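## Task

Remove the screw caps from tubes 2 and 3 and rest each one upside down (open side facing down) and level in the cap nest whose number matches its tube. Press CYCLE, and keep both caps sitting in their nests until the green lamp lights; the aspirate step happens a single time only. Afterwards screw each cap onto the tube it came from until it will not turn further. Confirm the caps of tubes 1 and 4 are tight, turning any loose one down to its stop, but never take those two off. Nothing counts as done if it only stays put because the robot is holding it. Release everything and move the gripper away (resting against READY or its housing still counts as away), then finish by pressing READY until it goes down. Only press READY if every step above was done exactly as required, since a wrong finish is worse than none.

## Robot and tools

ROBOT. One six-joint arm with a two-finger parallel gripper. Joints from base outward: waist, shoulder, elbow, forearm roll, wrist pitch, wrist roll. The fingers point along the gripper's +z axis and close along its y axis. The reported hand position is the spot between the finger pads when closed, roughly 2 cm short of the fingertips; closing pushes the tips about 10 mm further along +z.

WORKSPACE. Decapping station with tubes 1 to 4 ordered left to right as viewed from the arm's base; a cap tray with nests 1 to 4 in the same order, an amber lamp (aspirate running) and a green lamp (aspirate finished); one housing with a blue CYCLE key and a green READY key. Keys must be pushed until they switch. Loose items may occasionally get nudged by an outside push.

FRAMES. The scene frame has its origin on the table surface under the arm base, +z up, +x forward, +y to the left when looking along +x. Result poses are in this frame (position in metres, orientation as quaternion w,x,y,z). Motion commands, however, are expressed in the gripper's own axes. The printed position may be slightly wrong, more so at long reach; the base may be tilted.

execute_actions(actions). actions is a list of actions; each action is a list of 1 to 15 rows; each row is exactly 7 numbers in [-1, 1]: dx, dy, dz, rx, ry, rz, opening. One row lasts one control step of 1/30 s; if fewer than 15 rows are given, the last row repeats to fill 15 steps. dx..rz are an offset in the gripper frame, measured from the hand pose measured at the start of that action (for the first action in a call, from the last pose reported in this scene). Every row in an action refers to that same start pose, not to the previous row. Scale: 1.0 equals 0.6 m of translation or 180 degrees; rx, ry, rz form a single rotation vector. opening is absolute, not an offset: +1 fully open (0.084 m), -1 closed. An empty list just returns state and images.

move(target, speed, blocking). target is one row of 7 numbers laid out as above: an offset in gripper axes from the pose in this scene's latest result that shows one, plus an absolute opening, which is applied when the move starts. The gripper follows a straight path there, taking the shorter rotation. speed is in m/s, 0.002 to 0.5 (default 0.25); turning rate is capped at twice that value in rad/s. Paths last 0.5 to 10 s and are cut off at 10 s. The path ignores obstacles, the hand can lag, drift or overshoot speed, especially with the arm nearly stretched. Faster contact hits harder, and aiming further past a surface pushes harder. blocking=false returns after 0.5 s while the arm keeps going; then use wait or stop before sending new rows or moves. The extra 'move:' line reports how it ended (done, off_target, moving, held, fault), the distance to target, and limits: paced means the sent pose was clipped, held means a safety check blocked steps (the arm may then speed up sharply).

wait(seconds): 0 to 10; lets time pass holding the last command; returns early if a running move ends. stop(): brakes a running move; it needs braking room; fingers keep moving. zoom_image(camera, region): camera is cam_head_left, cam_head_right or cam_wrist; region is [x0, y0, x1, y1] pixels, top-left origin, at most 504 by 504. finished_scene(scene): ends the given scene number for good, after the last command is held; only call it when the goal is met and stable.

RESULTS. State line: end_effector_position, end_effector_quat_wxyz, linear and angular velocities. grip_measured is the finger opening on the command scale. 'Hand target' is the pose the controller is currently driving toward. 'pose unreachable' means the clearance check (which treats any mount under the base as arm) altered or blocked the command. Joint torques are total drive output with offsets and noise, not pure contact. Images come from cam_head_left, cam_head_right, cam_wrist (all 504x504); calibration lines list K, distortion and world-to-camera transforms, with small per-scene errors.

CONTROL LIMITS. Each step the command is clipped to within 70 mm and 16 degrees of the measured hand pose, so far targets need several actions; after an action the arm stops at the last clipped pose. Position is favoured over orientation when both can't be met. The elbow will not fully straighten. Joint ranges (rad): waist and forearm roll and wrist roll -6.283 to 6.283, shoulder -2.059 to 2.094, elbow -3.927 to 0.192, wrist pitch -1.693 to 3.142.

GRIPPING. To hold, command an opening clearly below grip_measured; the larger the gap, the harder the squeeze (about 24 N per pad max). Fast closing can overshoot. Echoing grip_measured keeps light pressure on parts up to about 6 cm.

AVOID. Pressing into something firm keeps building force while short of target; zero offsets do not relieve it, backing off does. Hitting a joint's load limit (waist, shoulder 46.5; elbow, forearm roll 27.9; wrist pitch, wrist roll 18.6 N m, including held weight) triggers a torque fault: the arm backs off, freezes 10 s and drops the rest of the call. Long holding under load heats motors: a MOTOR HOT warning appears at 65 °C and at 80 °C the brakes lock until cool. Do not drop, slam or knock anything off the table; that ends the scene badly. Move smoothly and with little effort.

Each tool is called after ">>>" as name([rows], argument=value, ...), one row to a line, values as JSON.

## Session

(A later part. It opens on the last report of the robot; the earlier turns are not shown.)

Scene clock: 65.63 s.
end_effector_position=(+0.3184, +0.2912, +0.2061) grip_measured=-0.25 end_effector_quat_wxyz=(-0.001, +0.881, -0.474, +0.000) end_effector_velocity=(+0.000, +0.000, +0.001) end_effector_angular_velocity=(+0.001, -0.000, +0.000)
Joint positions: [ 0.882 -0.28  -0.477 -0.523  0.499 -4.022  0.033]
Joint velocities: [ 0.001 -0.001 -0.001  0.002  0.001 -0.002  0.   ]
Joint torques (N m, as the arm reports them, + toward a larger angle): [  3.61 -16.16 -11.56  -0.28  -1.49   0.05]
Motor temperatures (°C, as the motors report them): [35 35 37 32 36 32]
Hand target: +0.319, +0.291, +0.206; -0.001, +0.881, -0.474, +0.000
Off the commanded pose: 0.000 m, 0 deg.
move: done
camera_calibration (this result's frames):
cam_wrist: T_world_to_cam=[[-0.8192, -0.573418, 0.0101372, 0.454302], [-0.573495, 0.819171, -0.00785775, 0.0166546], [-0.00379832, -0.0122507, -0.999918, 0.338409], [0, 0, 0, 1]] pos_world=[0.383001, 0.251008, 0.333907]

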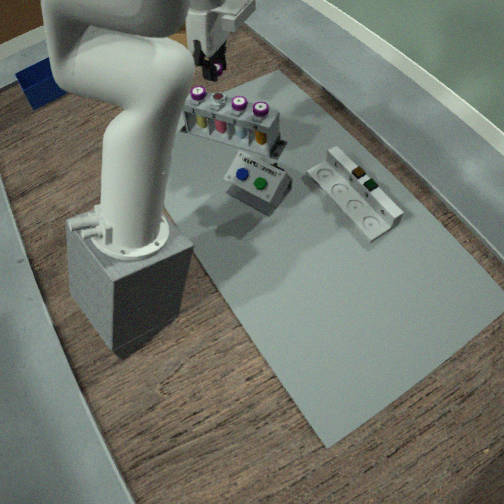

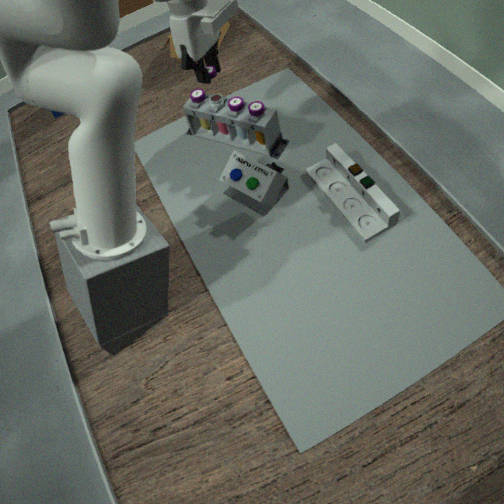

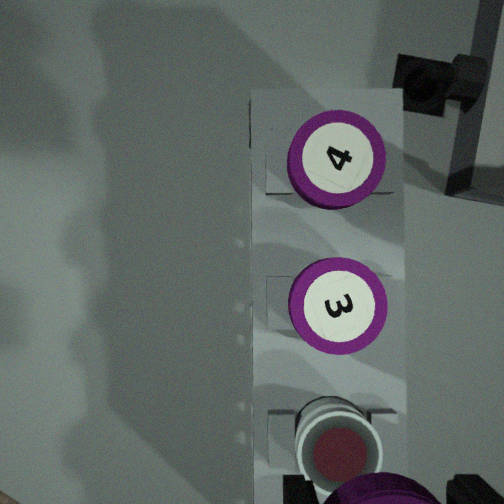

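>>> move(target=[0.457,0.143,0,0,0,-0.314,-1])

Scene clock: 71.77 s.
end_effector_position=(+0.3991, +0.0147, +0.2071) grip_measured=-0.25 end_effector_quat_wxyz=(+0.018, +1.000, -0.006, +0.003) end_effector_velocity=(+0.000, -0.000, +0.000) end_effector_angular_velocity=(+0.000, +0.002, +0.001)
Joint positions: [ 0.06  -0.533 -0.27   0.051  0.408 -6.285  0.033]
Joint velocities: [-0.001  0.001 -0.002  0.002  0.003 -0.004  0.   ]
Joint torques (N m, as the arm reports them, + toward a larger angle): [ -0.36 -12.37 -11.73  -0.26  -1.6    0.1 ]
Motor temperatures (°C, as the motors report them): [35 35 37 32 36 32]
Hand target: +0.399, +0.015, +0.207; +0.018, +1.000, -0.006, +0.003
Off the commanded pose: 0.002 m, 2 deg.
joint sent to its limit — the command would take joint 6 (wrist roll) past its lower limit, so that joint was sent only as far as its limit.
move: done
camera_calibration (this result's frames):
cam_wrist: T_world_to_cam=[[0.0147372, -0.998712, 0.0485484, 0.0272939], [-0.999786, -0.0154231, -0.0137826, 0.473034], [0.0145136, -0.0483349, -0.998726, 0.329302], [0, 0, 0, 1]] pos_world=[0.467751, 0.0504712, 0.334077]

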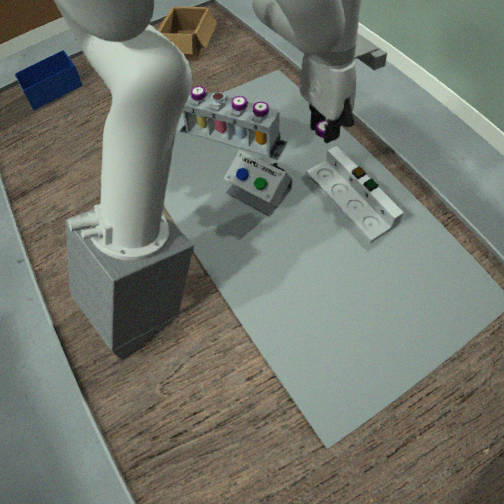

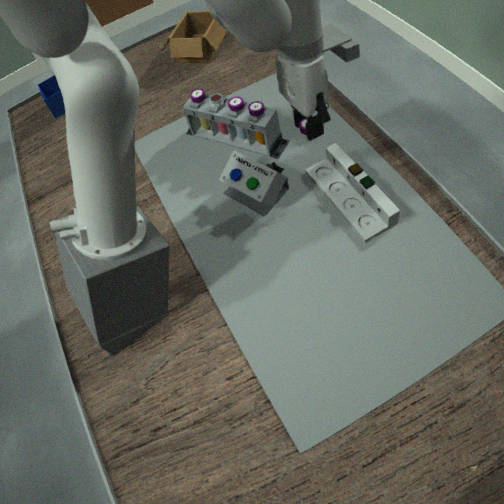

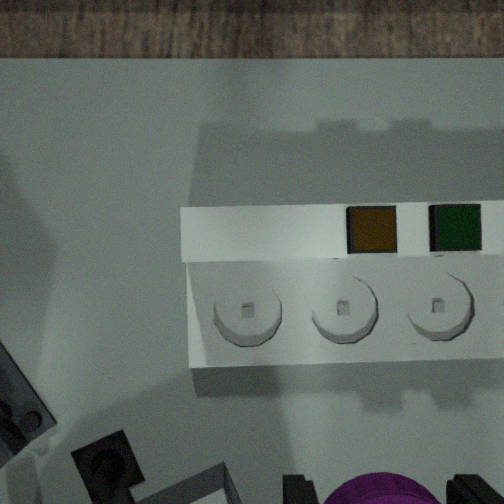

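>>> move(target=[0.14,0.036,0.1,-0.0115,0,0,-1])

>>> move(target=[0,0,0,0,0,0.99,-1], speed=0.5)

Scene clock: 76.37 s.
end_effector_position=(+0.4829, -0.0101, +0.1485) grip_measured=-0.25 end_effector_quat_wxyz=(+0.037, +0.999, -0.006, +0.003) end_effector_velocity=(+0.001, -0.001, -0.000) end_effector_angular_velocity=(-0.000, -0.001, -0.001)
Joint positions: [ 0.011 -0.082 -0.582  0.003  0.27  -6.286  0.033]
Joint velocities: [-0.001  0.004 -0.004  0.    -0.001 -0.    -0.   ]
Joint torques (N m, as the arm reports them, + toward a larger angle): [ -0.95 -20.14  -9.8   -0.04  -1.54   0.17]
Motor temperatures (°C, as the motors report them): [35 35 37 32 36 32]
Hand target: +0.483, -0.010, +0.148; +0.037, +0.999, -0.006, +0.003
Off the commanded pose: 0.000 m, 0 deg.
joint sent to its limit — the command would take joint 6 (wrist roll) past its lower limit, so that joint was sent only as far as its limit.
move: done
camera_calibration (this result's frames):
cam_wrist: T_world_to_cam=[[0.0142444, -0.99616, 0.0863792, -0.00124902], [-0.999793, -0.0154419, -0.0132108, 0.555619], [0.0144939, -0.0861732, -0.996175, 0.26756], [0, 0, 0, 1]] pos_world=[0.551644, 0.030392, 0.273984]

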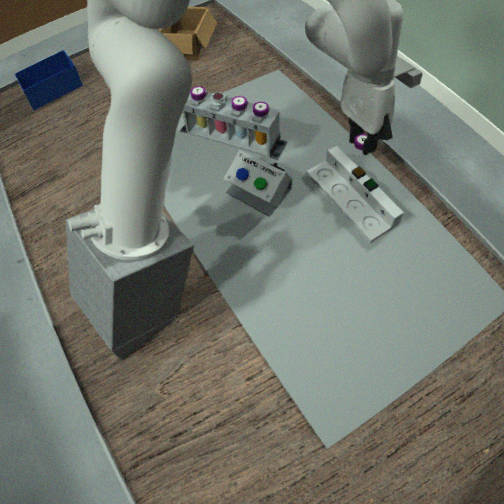

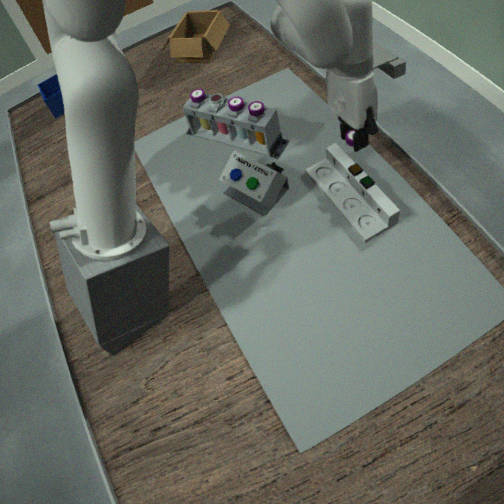

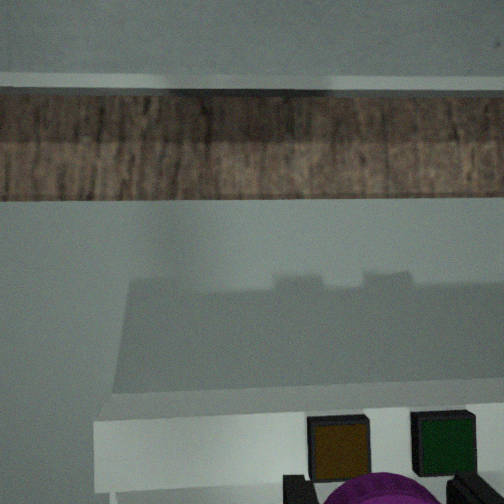

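Scene clock: 80.03 s.
end_effector_position=(+0.4830, -0.0101, +0.1485) grip_measured=-0.25 end_effector_quat_wxyz=(+0.003, -0.010, +0.999, -0.037) end_effector_velocity=(-0.000, +0.000, -0.000) end_effector_angular_velocity=(-0.005, +0.002, -0.004)
Joint positions: [ 0.011 -0.082 -0.582  0.004  0.27  -3.177  0.033]
Joint velocities: [ 0.     0.    -0.    -0.018  0.002  0.021 -0.   ]
Joint torques (N m, as the arm reports them, + toward a larger angle): [ -1.21 -20.1   -9.62  -0.19  -1.46   0.12]
Motor temperatures (°C, as the motors report them): [35 35 37 32 36 32]
Hand target: +0.483, -0.010, +0.148; +0.003, -0.010, +0.999, -0.037
Off the commanded pose: 0.000 m, 0 deg.
move: done
camera_calibration (this result's frames):
cam_wrist: T_world_to_cam=[[-0.0461657, 0.99697, -0.0626036, 0.0702068], [0.99893, 0.0459105, -0.00550983, -0.410188], [-0.00261898, -0.062791, -0.998023, 0.276336], [0, 0, 0, 1]] pos_world=[0.413715, -0.0338107, 0.277925]

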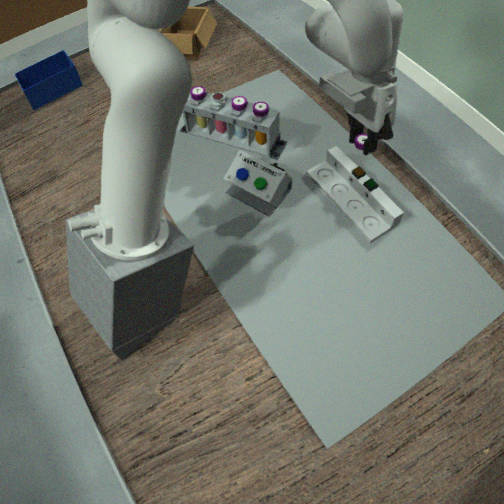

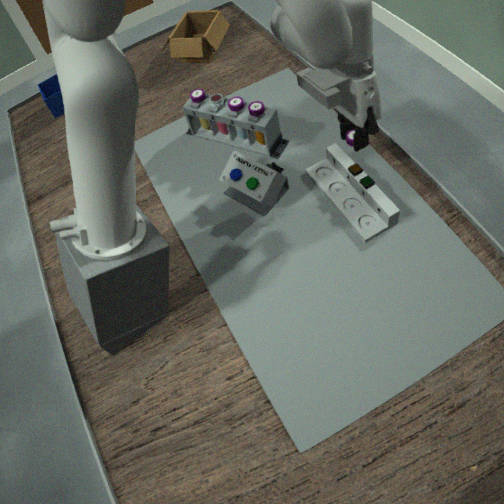

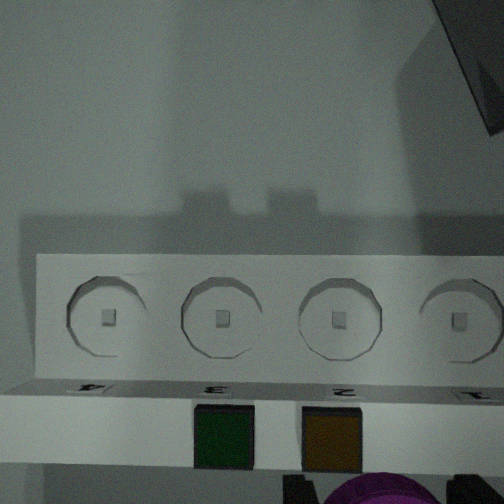

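>>> move(target=[0,0,0.08,-0.0235,0,0,-1], speed=0.15)

Scene clock: 82.17 s.
end_effector_position=(+0.4833, -0.0140, +0.1008) grip_measured=-0.25 end_effector_quat_wxyz=(+0.003, -0.010, +1.000, -0.001) end_effector_velocity=(-0.002, -0.001, -0.002) end_effector_angular_velocity=(+0.008, +0.003, +0.001)
Joint positions: [ 0.038  0.098 -0.643  0.395  0.164 -3.539  0.033]
Joint velocities: [ 0.002  0.004  0.     0.046  0.001 -0.045  0.   ]
Joint torques (N m, as the arm reports them, + toward a larger angle): [ -1.3  -21.88  -7.6   -0.23  -1.49   0.17]
Motor temperatures (°C, as the motors report them): [35 35 37 32 36 32]
Hand target: +0.483, -0.014, +0.101; +0.002, -0.010, +1.000, -0.001
Off the commanded pose: 0.000 m, 0 deg.
move: done
camera_calibration (this result's frames):
cam_wrist: T_world_to_cam=[[-0.0462775, 0.998886, 0.00920637, 0.0639638], [0.998922, 0.0463092, -0.00326043, -0.410802], [-0.00368314, 0.00904555, -0.999952, 0.230247], [0, 0, 0, 1]] pos_world=[0.414167, -0.0469514, 0.228308]

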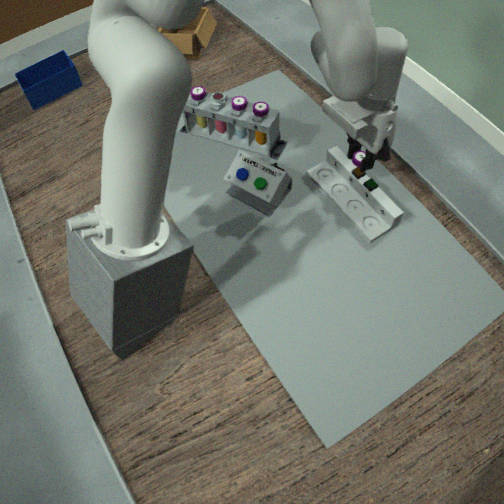

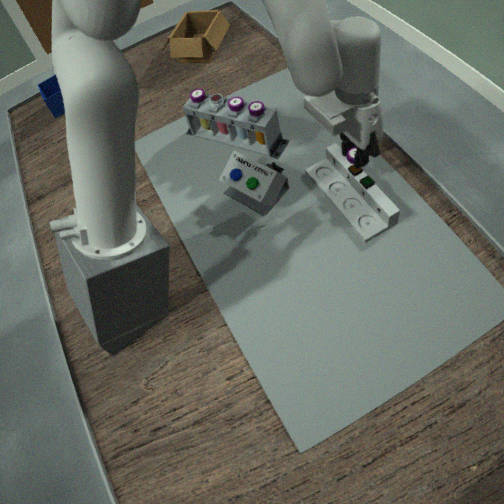

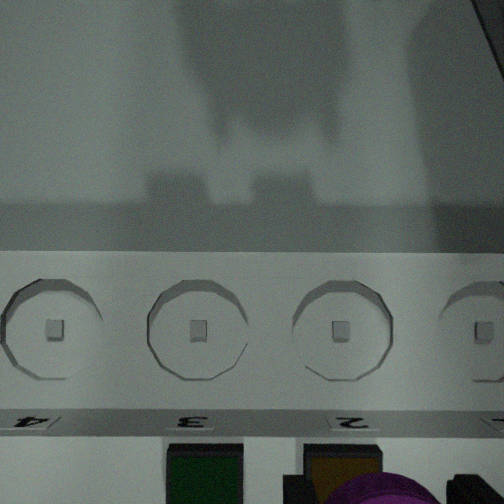

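>>> move(target=[0.071,0,0,0,0,0,-1], speed=0.1)

>>> move(target=[0,0,0.085,0,0,0,-1], speed=0.06)

>>> move(target=[0,0,0.034,0,0,0,-1], speed=0.008)

>>> zoom_image(camera="cam_head_left", region=[280,120,420,260])

Scene clock: 86.20 s.
end_effector_position=(+0.4410, -0.0150, +0.1008) grip_measured=-0.25 end_effector_quat_wxyz=(+0.002, -0.010, +1.000, -0.002) end_effector_velocity=(-0.000, -0.001, -0.000) end_effector_angular_velocity=(+0.005, -0.006, +0.001)
Joint positions: [ 0.072  0.044 -0.515  0.573  0.09  -3.688  0.033]
Joint velocities: [ 0.006  0.001 -0.002  0.061 -0.003 -0.056  0.   ]
Joint torques (N m, as the arm reports them, + toward a larger angle): [ -0.98 -19.27  -6.14  -0.23  -1.46   0.24]
Motor temperatures (°C, as the motors report them): [35 35 37 32 36 32]
Hand target: +0.441, -0.015, +0.101; +0.002, -0.010, +1.000, -0.002
Off the commanded pose: 0.000 m, 0 deg.
move: done
camera_calibration (this result's frames):
cam_wrist: T_world_to_cam=[[-0.0461675, 0.998901, 0.00808486, 0.0630231], [0.998927, 0.0461961, -0.00338089, -0.368521], [-0.00375067, 0.0079201, -0.999962, 0.230134], [0, 0, 0, 1]] pos_world=[0.371898, -0.0477523, 0.22837]

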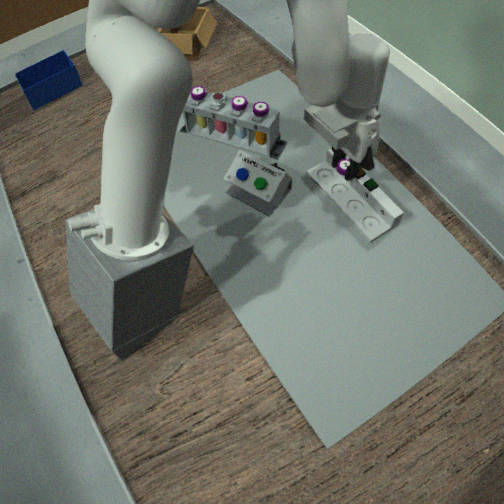

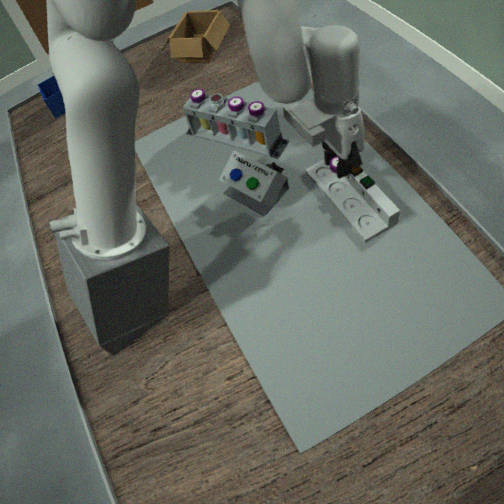

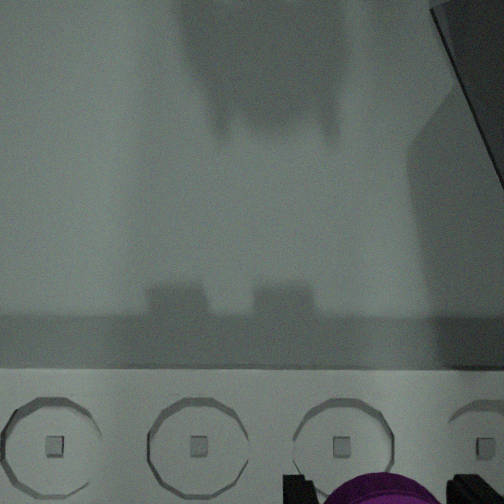

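Scene clock: 87.40 s.
end_effector_position=(+0.4410, -0.0152, +0.0500) grip_measured=-0.25 end_effector_quat_wxyz=(+0.001, -0.009, +1.000, -0.003) end_effector_velocity=(+0.000, +0.000, -0.000) end_effector_angular_velocity=(+0.012, -0.023, +0.003)
Joint positions: [ 0.15   0.27  -0.672  1.079  0.019 -4.123  0.033]
Joint velocities: [ 0.017  0.009 -0.03   0.235  0.    -0.222  0.   ]
Joint torques (N m, as the arm reports them, + toward a larger angle): [ -1.01 -21.7   -4.33  -0.39  -1.58   0.2 ]
Motor temperatures (°C, as the motors report them): [35 35 37 32 36 32]
Hand target: +0.441, -0.015, +0.050; +0.001, -0.010, +1.000, -0.003
Off the commanded pose: 0.000 m, 0 deg.
move: done
camera_calibration (this result's frames):
cam_wrist: T_world_to_cam=[[-0.0457382, 0.998936, 0.00587863, 0.0635465], [0.998925, 0.0457802, -0.00722832, -0.368472], [-0.00748975, 0.00554171, -0.999957, 0.180899], [0, 0, 0, 1]] pos_world=[0.372338, -0.0476127, 0.177854]

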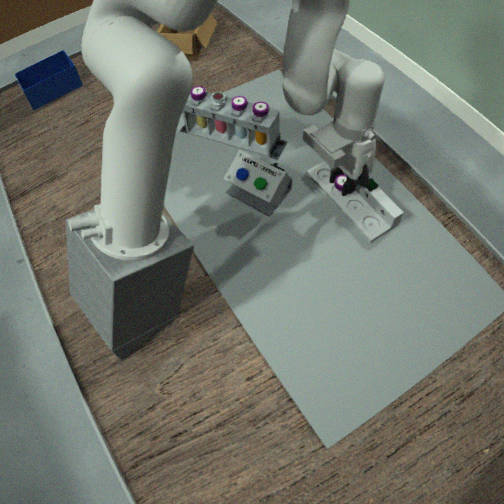

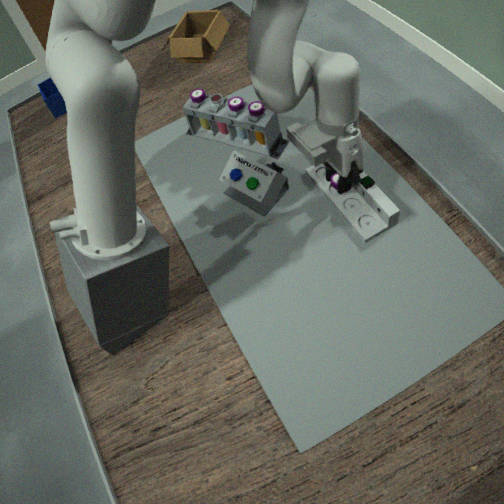

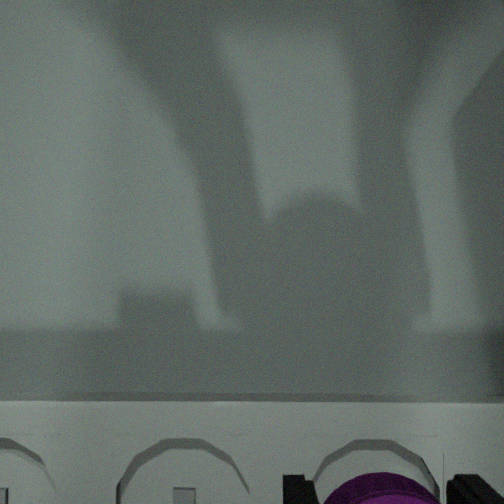

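Scene clock: 90.17 s.
end_effector_position=(+0.4466, -0.0155, +0.0347) grip_measured=-0.24 end_effector_quat_wxyz=(+0.008, -0.009, +1.000, -0.003) end_effector_velocity=(+0.001, +0.000, -0.000) end_effector_angular_velocity=(+0.002, -0.003, -0.000)
Joint positions: [ 0.167  0.342 -0.752  1.29   0.008 -4.318  0.033]
Joint velocities: [-0.001  0.001 -0.005  0.013  0.002 -0.013 -0.   ]
Joint torques (N m, as the arm reports them, + toward a larger angle): [  4.05   9.84 -11.7   -1.75   3.76   0.41]
Motor temperatures (°C, as the motors report them): [35 35 37 32 36 32]
Hand target: +0.441, -0.015, +0.030; +0.000, -0.009, +1.000, -0.003
Off the commanded pose: 0.008 m, 1 deg.
move: off_target
camera_calibration (this result's frames):
cam_wrist: T_world_to_cam=[[-0.0445756, 0.998996, 0.00447878, 0.063736], [0.998984, 0.0445445, 0.00680142, -0.374756], [0.00659509, 0.00477741, -0.999967, 0.159394], [0, 0, 0, 1]] pos_world=[0.376165, -0.0477401, 0.161652]

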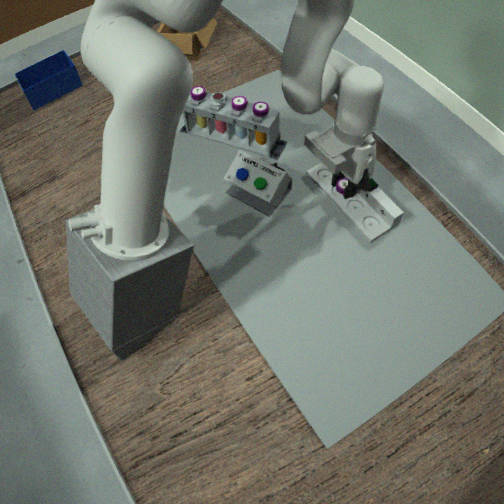

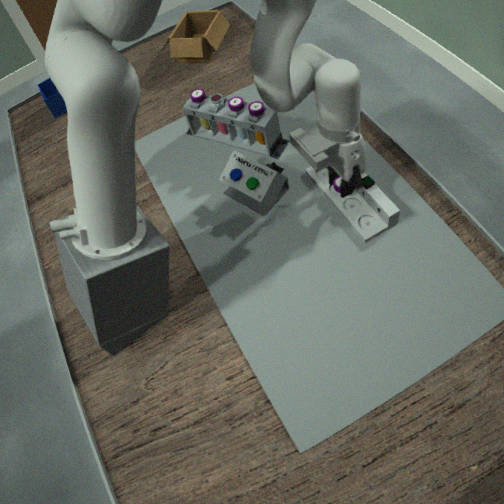

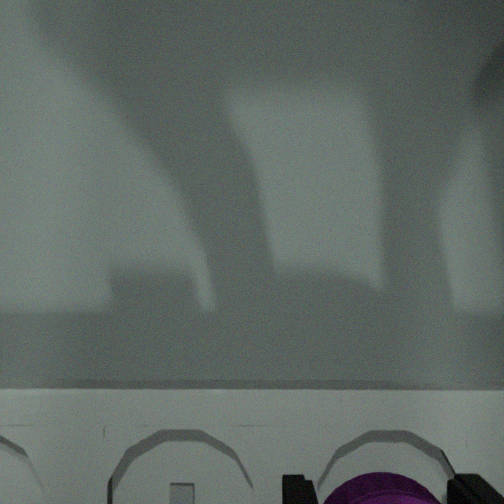

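Region (280, 120, 420, 260) of cam_head_left's 504x504 image, scaled by 3.600, with more detail than that image has.

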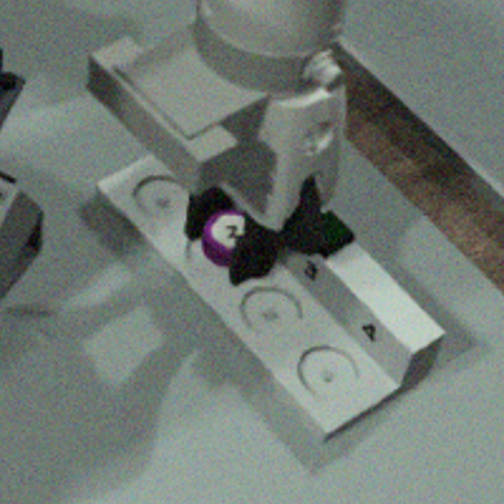

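>>> move(target=[0.013,0.002,-0.004,0,0.004,0,-1], speed=0.02)

>>> execute_actions([
  [[0,0,0,0,0,0,0.15]],
  [[0,0,0,0,0,0,0.15]],
])

>>> move(target=[-0.07,0,-0.25,0,0,0,0.15], speed=0.15)

Scene clock: 93.57 s.
end_effector_position=(+0.4367, -0.0142, +0.0360) grip_measured=-0.25 end_effector_quat_wxyz=(-0.001, -0.009, +1.000, -0.003) end_effector_velocity=(+0.001, -0.001, +0.001) end_effector_angular_velocity=(-0.003, -0.002, -0.003)
Joint positions: [ 0.17   0.329 -0.723  1.26   0.01  -4.285  0.033]
Joint velocities: [-0.002 -0.004  0.002 -0.01  -0.002  0.011 -0.   ]
Joint torques (N m, as the arm reports them, + toward a larger angle): [ -0.49 -21.65  -3.88  -0.26  -1.5    0.08]
Motor temperatures (°C, as the motors report them): [35 35 37 32 36 32]
Hand target: +0.439, -0.014, +0.037; +0.001, -0.009, +1.000, -0.003
Off the commanded pose: 0.002 m, 0 deg.
move: done
camera_calibration (this result's frames):
cam_wrist: T_world_to_cam=[[-0.0447979, 0.998979, 0.00590947, 0.062042], [0.998943, 0.0448558, -0.0100575, -0.364282], [-0.0103123, 0.00545267, -0.999932, 0.168093], [0, 0, 0, 1]] pos_world=[0.36841, -0.046555, 0.164052]

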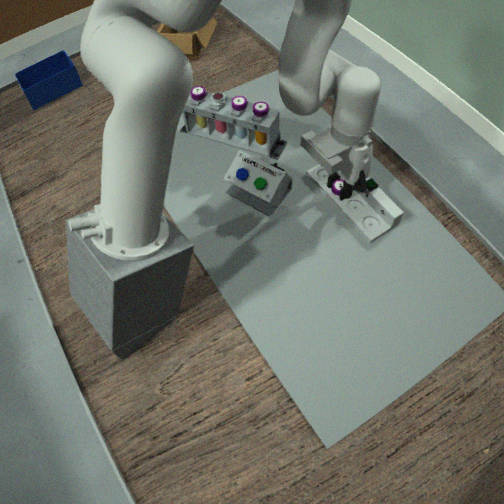

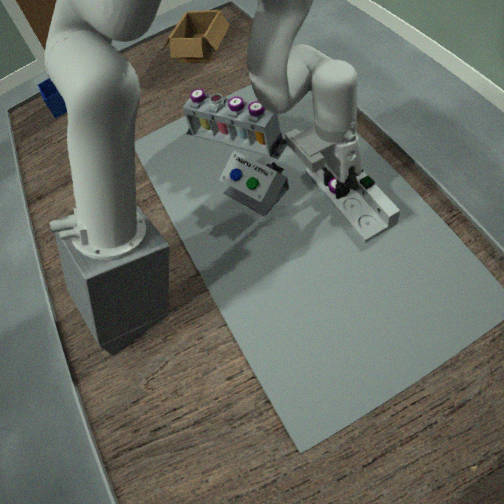

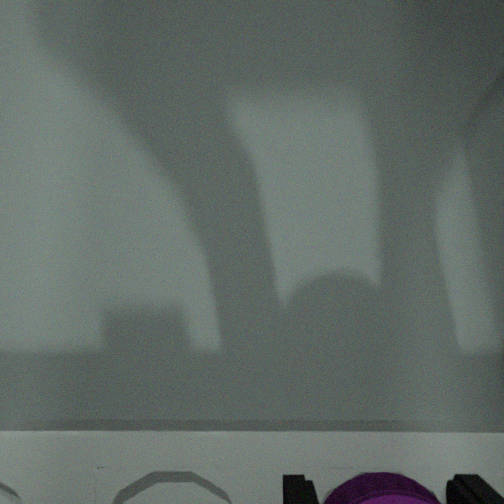

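Scene clock: 94.57 s.
end_effector_position=(+0.4366, -0.0142, +0.0359) grip_measured=+0.14 end_effector_quat_wxyz=(-0.001, -0.009, +1.000, -0.003) end_effector_velocity=(+0.000, +0.000, +0.000) end_effector_angular_velocity=(+0.001, -0.000, -0.000)
Joint positions: [ 0.17   0.329 -0.723  1.26   0.01  -4.285  0.05 ]
Joint velocities: [ 0.    -0.    -0.    -0.     0.     0.001 -0.   ]
Joint torques (N m, as the arm reports them, + toward a larger angle): [ -0.63 -21.79  -3.89  -0.04  -1.62   0.16]
Motor temperatures (°C, as the motors report them): [35 35 37 32 36 32]
Hand target: +0.437, -0.014, +0.036; -0.001, -0.009, +1.000, -0.003
Off the commanded pose: 0.000 m, 0 deg.
camera_calibration (this result's frames):
cam_wrist: T_world_to_cam=[[-0.0448011, 0.998978, 0.00592546, 0.0620402], [0.998941, 0.0448601, -0.0102432, -0.364191], [-0.0104985, 0.00546028, -0.99993, 0.168125], [0, 0, 0, 1]] pos_world=[0.368349, -0.0465571, 0.164015]

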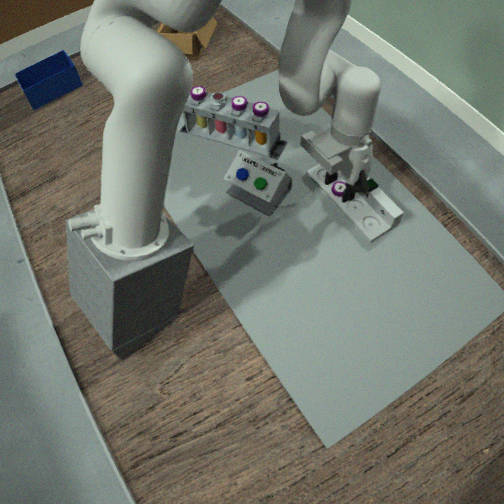

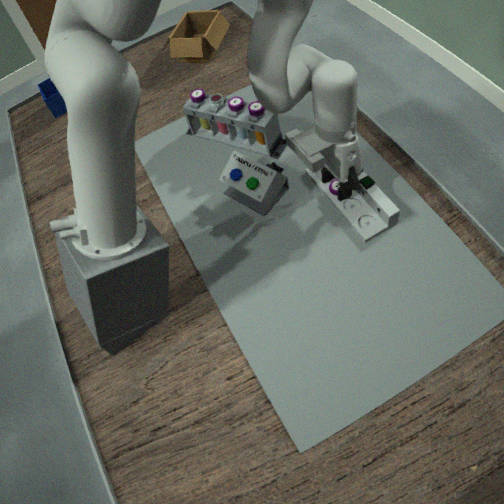

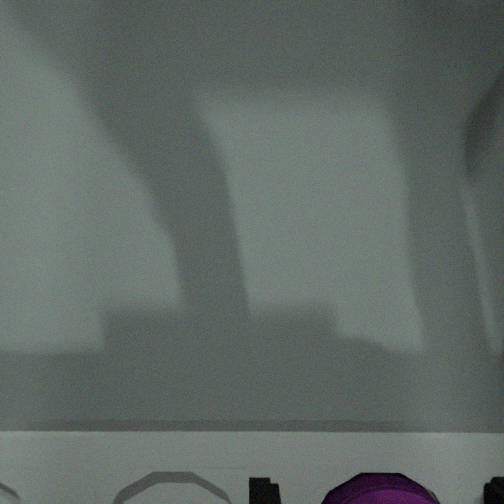

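Scene clock: 96.03 s.
end_effector_position=(+0.4792, -0.0122, +0.1854) grip_measured=+0.14 end_effector_quat_wxyz=(-0.001, -0.009, +1.000, -0.002) end_effector_velocity=(+0.004, -0.001, +0.003) end_effector_angular_velocity=(-0.003, -0.009, +0.001)
Joint positions: [-0.013 -0.215 -0.567  0.207  0.406 -3.386  0.05 ]
Joint velocities: [-0.001 -0.003 -0.006 -0.007  0.     0.005 -0.   ]
Joint torques (N m, as the arm reports them, + toward a larger angle): [ -1.28 -18.85 -11.28  -0.13  -1.47   0.08]
Motor temperatures (°C, as the motors report them): [35 35 37 32 36 32]
Hand target: +0.480, -0.012, +0.186; -0.000, -0.009, +1.000, -0.002
Off the commanded pose: 0.001 m, 0 deg.
move: done
camera_calibration (this result's frames):
cam_wrist: T_world_to_cam=[[-0.04514, 0.998941, 0.00884947, 0.0607344], [0.998929, 0.045226, -0.00977596, -0.405333], [-0.0101658, 0.00839871, -0.999913, 0.317919], [0, 0, 0, 1]] pos_world=[0.410872, -0.0450086, 0.313392]

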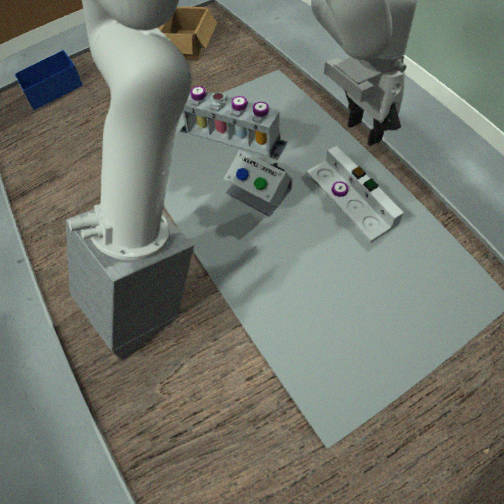

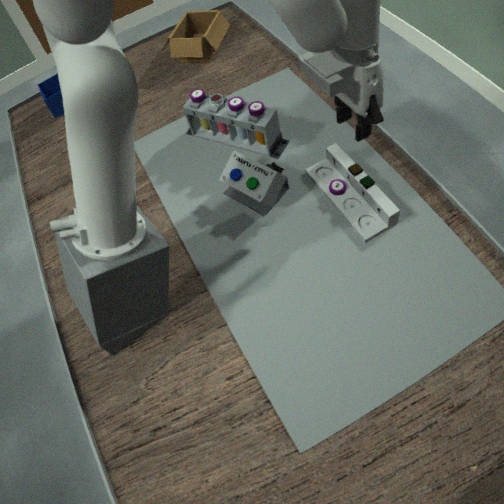

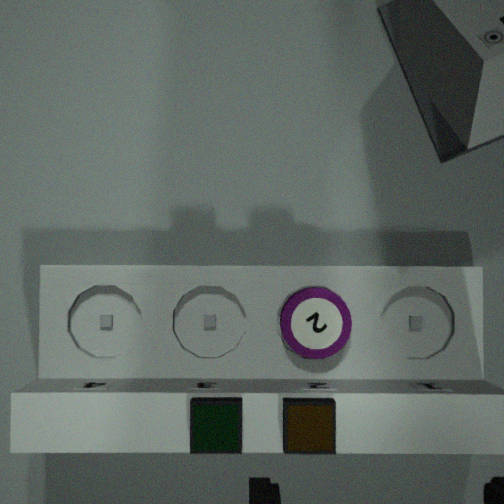

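>>> move(target=[0.212,0.437,0,0,0,0.319,0.15])

>>> move(target=[0,0,0,0,0,0.67,0.15], speed=0.5)

>>> move(target=[0,0,0,0,0,0.67,0.15], speed=0.5)

>>> move(target=[0,0,0,0,0,0.66,0.15], speed=0.5)

Scene clock: 103.20 s.
end_effector_position=(+0.3466, +0.2485, +0.1854) grip_measured=+0.14 end_effector_quat_wxyz=(-0.003, +0.473, +0.881, -0.001) end_effector_velocity=(-0.000, +0.001, +0.000) end_effector_angular_velocity=(-0.002, -0.003, -0.002)
Joint positions: [ 0.716 -0.269 -0.435 -0.485  0.401 -1.059  0.05 ]
Joint velocities: [ 0.003  0.001 -0.001 -0.011  0.002  0.014 -0.   ]
Joint torques (N m, as the arm reports them, + toward a larger angle): [  2.91 -16.12 -10.53  -0.11  -1.44   0.13]
Motor temperatures (°C, as the motors report them): [35 35 37 32 36 32]
Hand target: +0.347, +0.249, +0.185; -0.003, +0.473, +0.881, -0.001
Off the commanded pose: 0.001 m, 0 deg.
move: done
camera_calibration (this result's frames):
cam_wrist: T_world_to_cam=[[0.818109, 0.575004, 0.00829987, -0.399495], [0.575063, -0.818015, -0.0123661, 0.0772327], [-0.000321136, 0.0148898, -0.999889, 0.309268], [0, 0, 0, 1]] pos_world=[0.282516, 0.288284, 0.313505]

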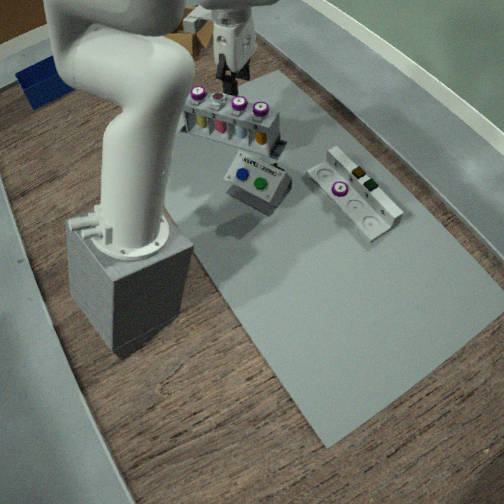

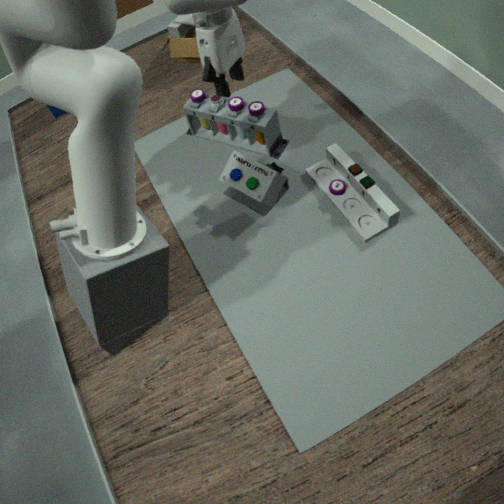

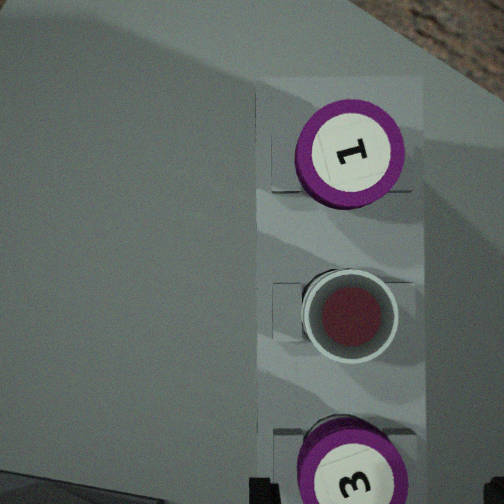

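Scene clock: 105.83 s.
end_effector_position=(+0.3466, +0.2485, +0.1854) grip_measured=+0.14 end_effector_quat_wxyz=(-0.001, +1.000, +0.026, -0.003) end_effector_velocity=(+0.000, -0.000, -0.000) end_effector_angular_velocity=(-0.002, -0.002, -0.005)
Joint positions: [ 0.716 -0.269 -0.435 -0.484  0.401  1.044  0.05 ]
Joint velocities: [ 0.     0.001 -0.    -0.008  0.     0.013 -0.   ]
Joint torques (N m, as the arm reports them, + toward a larger angle): [  3.08 -16.15 -10.58  -0.14  -1.57   0.  ]
Motor temperatures (°C, as the motors report them): [35 35 37 32 36 32]
Hand target: +0.347, +0.249, +0.185; -0.001, +1.000, +0.026, -0.003
Off the commanded pose: 0.000 m, 0 deg.
move: done
camera_calibration (this result's frames):
cam_wrist: T_world_to_cam=[[0.0790288, -0.996823, 0.00989476, 0.247055], [-0.996865, -0.0790613, -0.00293625, 0.436693], [0.00370921, -0.0096317, -0.999947, 0.313979], [0, 0, 0, 1]] pos_world=[0.414635, 0.28382, 0.3128]

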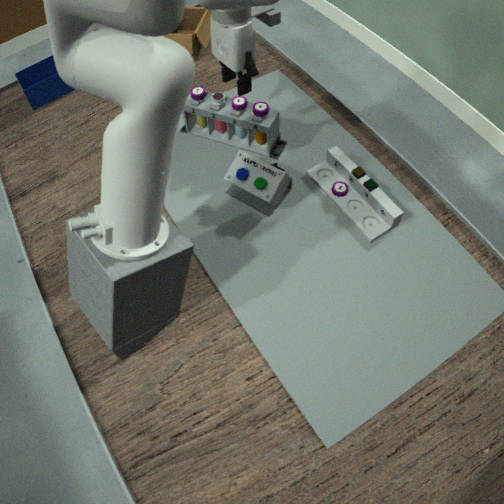

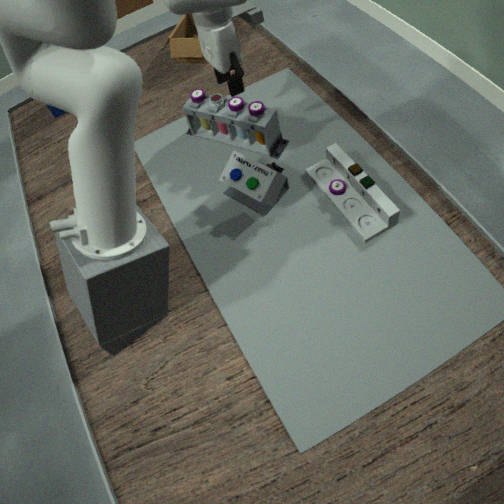

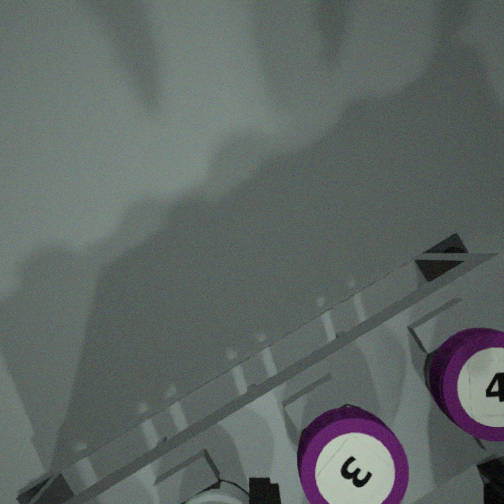

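Scene clock: 108.47 s.
end_effector_position=(+0.3466, +0.2485, +0.1854) grip_measured=+0.14 end_effector_quat_wxyz=(-0.002, -0.518, +0.855, +0.002) end_effector_velocity=(+0.001, -0.000, +0.000) end_effector_angular_velocity=(-0.001, -0.004, -0.005)
Joint positions: [ 0.716 -0.269 -0.435 -0.484  0.401  3.148  0.05 ]
Joint velocities: [-0.001 -0.    -0.    -0.008 -0.001  0.012  0.   ]
Joint torques (N m, as the arm reports them, + toward a larger angle): [  3.08 -16.05 -10.49  -0.07  -1.39   0.07]
Motor temperatures (°C, as the motors report them): [35 35 37 32 36 32]
Hand target: +0.347, +0.249, +0.185; -0.002, -0.518, +0.855, +0.002
Off the commanded pose: 0.000 m, 0 deg.
move: done
camera_calibration (this result's frames):
cam_wrist: T_world_to_cam=[[-0.898307, 0.439018, 0.0175546, 0.227532], [0.438922, 0.898478, -0.00923276, -0.302778], [-0.0198257, -0.00058877, -0.999803, 0.319866], [0, 0, 0, 1]] pos_world=[0.343631, 0.172336, 0.313013]

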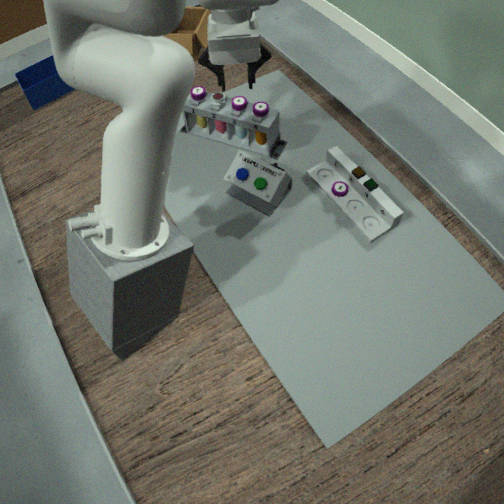

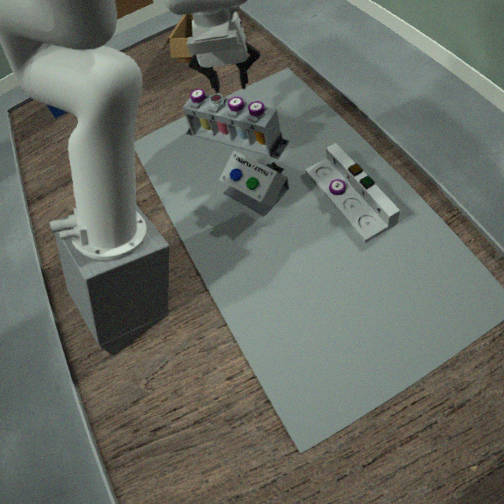

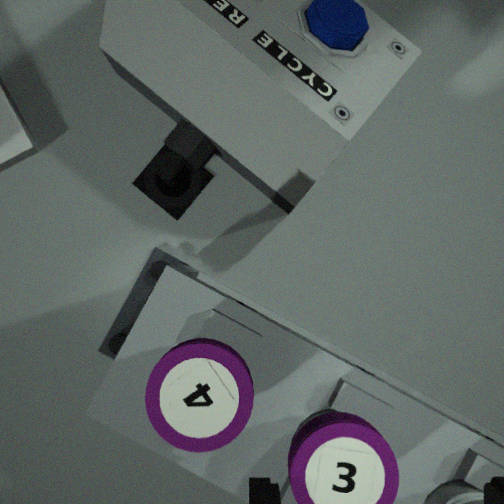

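Scene clock: 111.07 s.
end_effector_position=(+0.3466, +0.2485, +0.1854) grip_measured=+0.14 end_effector_quat_wxyz=(-0.003, +0.472, +0.881, -0.001) end_effector_velocity=(+0.000, +0.000, +0.000) end_effector_angular_velocity=(-0.001, -0.004, -0.004)
Joint positions: [ 0.716 -0.269 -0.435 -0.483  0.401  5.221  0.05 ]
Joint velocities: [ 0.     0.    -0.    -0.009 -0.001  0.013  0.   ]
Joint torques (N m, as the arm reports them, + toward a larger angle): [  2.87 -16.12 -10.57  -0.08  -1.48   0.14]
Motor temperatures (°C, as the motors report them): [35 35 37 32 36 32]
Hand target: +0.347, +0.249, +0.185; -0.003, +0.472, +0.881, -0.001
Off the commanded pose: 0.000 m, 0 deg.
move: done
camera_calibration (this result's frames):
cam_wrist: T_world_to_cam=[[0.817335, 0.576105, 0.00808205, -0.399459], [0.576161, -0.817233, -0.0129862, 0.0767848], [-0.000876524, 0.0152707, -0.999883, 0.309371], [0, 0, 0, 1]] pos_world=[0.282523, 0.288157, 0.31356]

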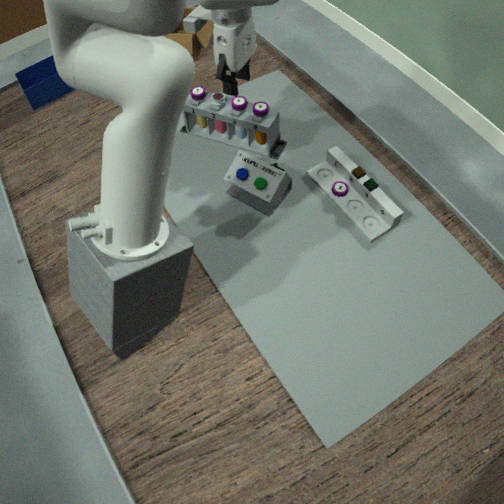

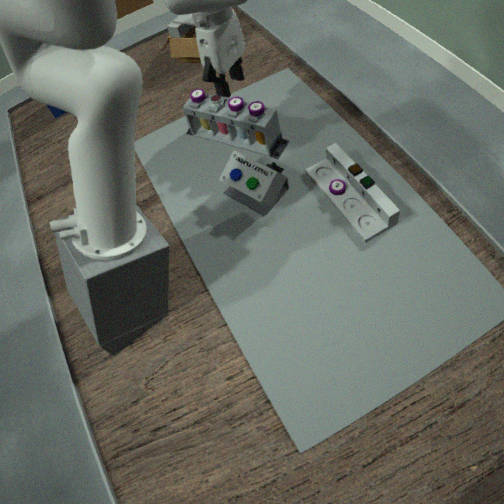

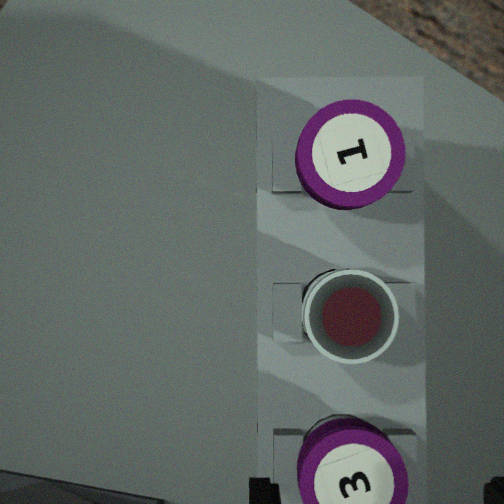

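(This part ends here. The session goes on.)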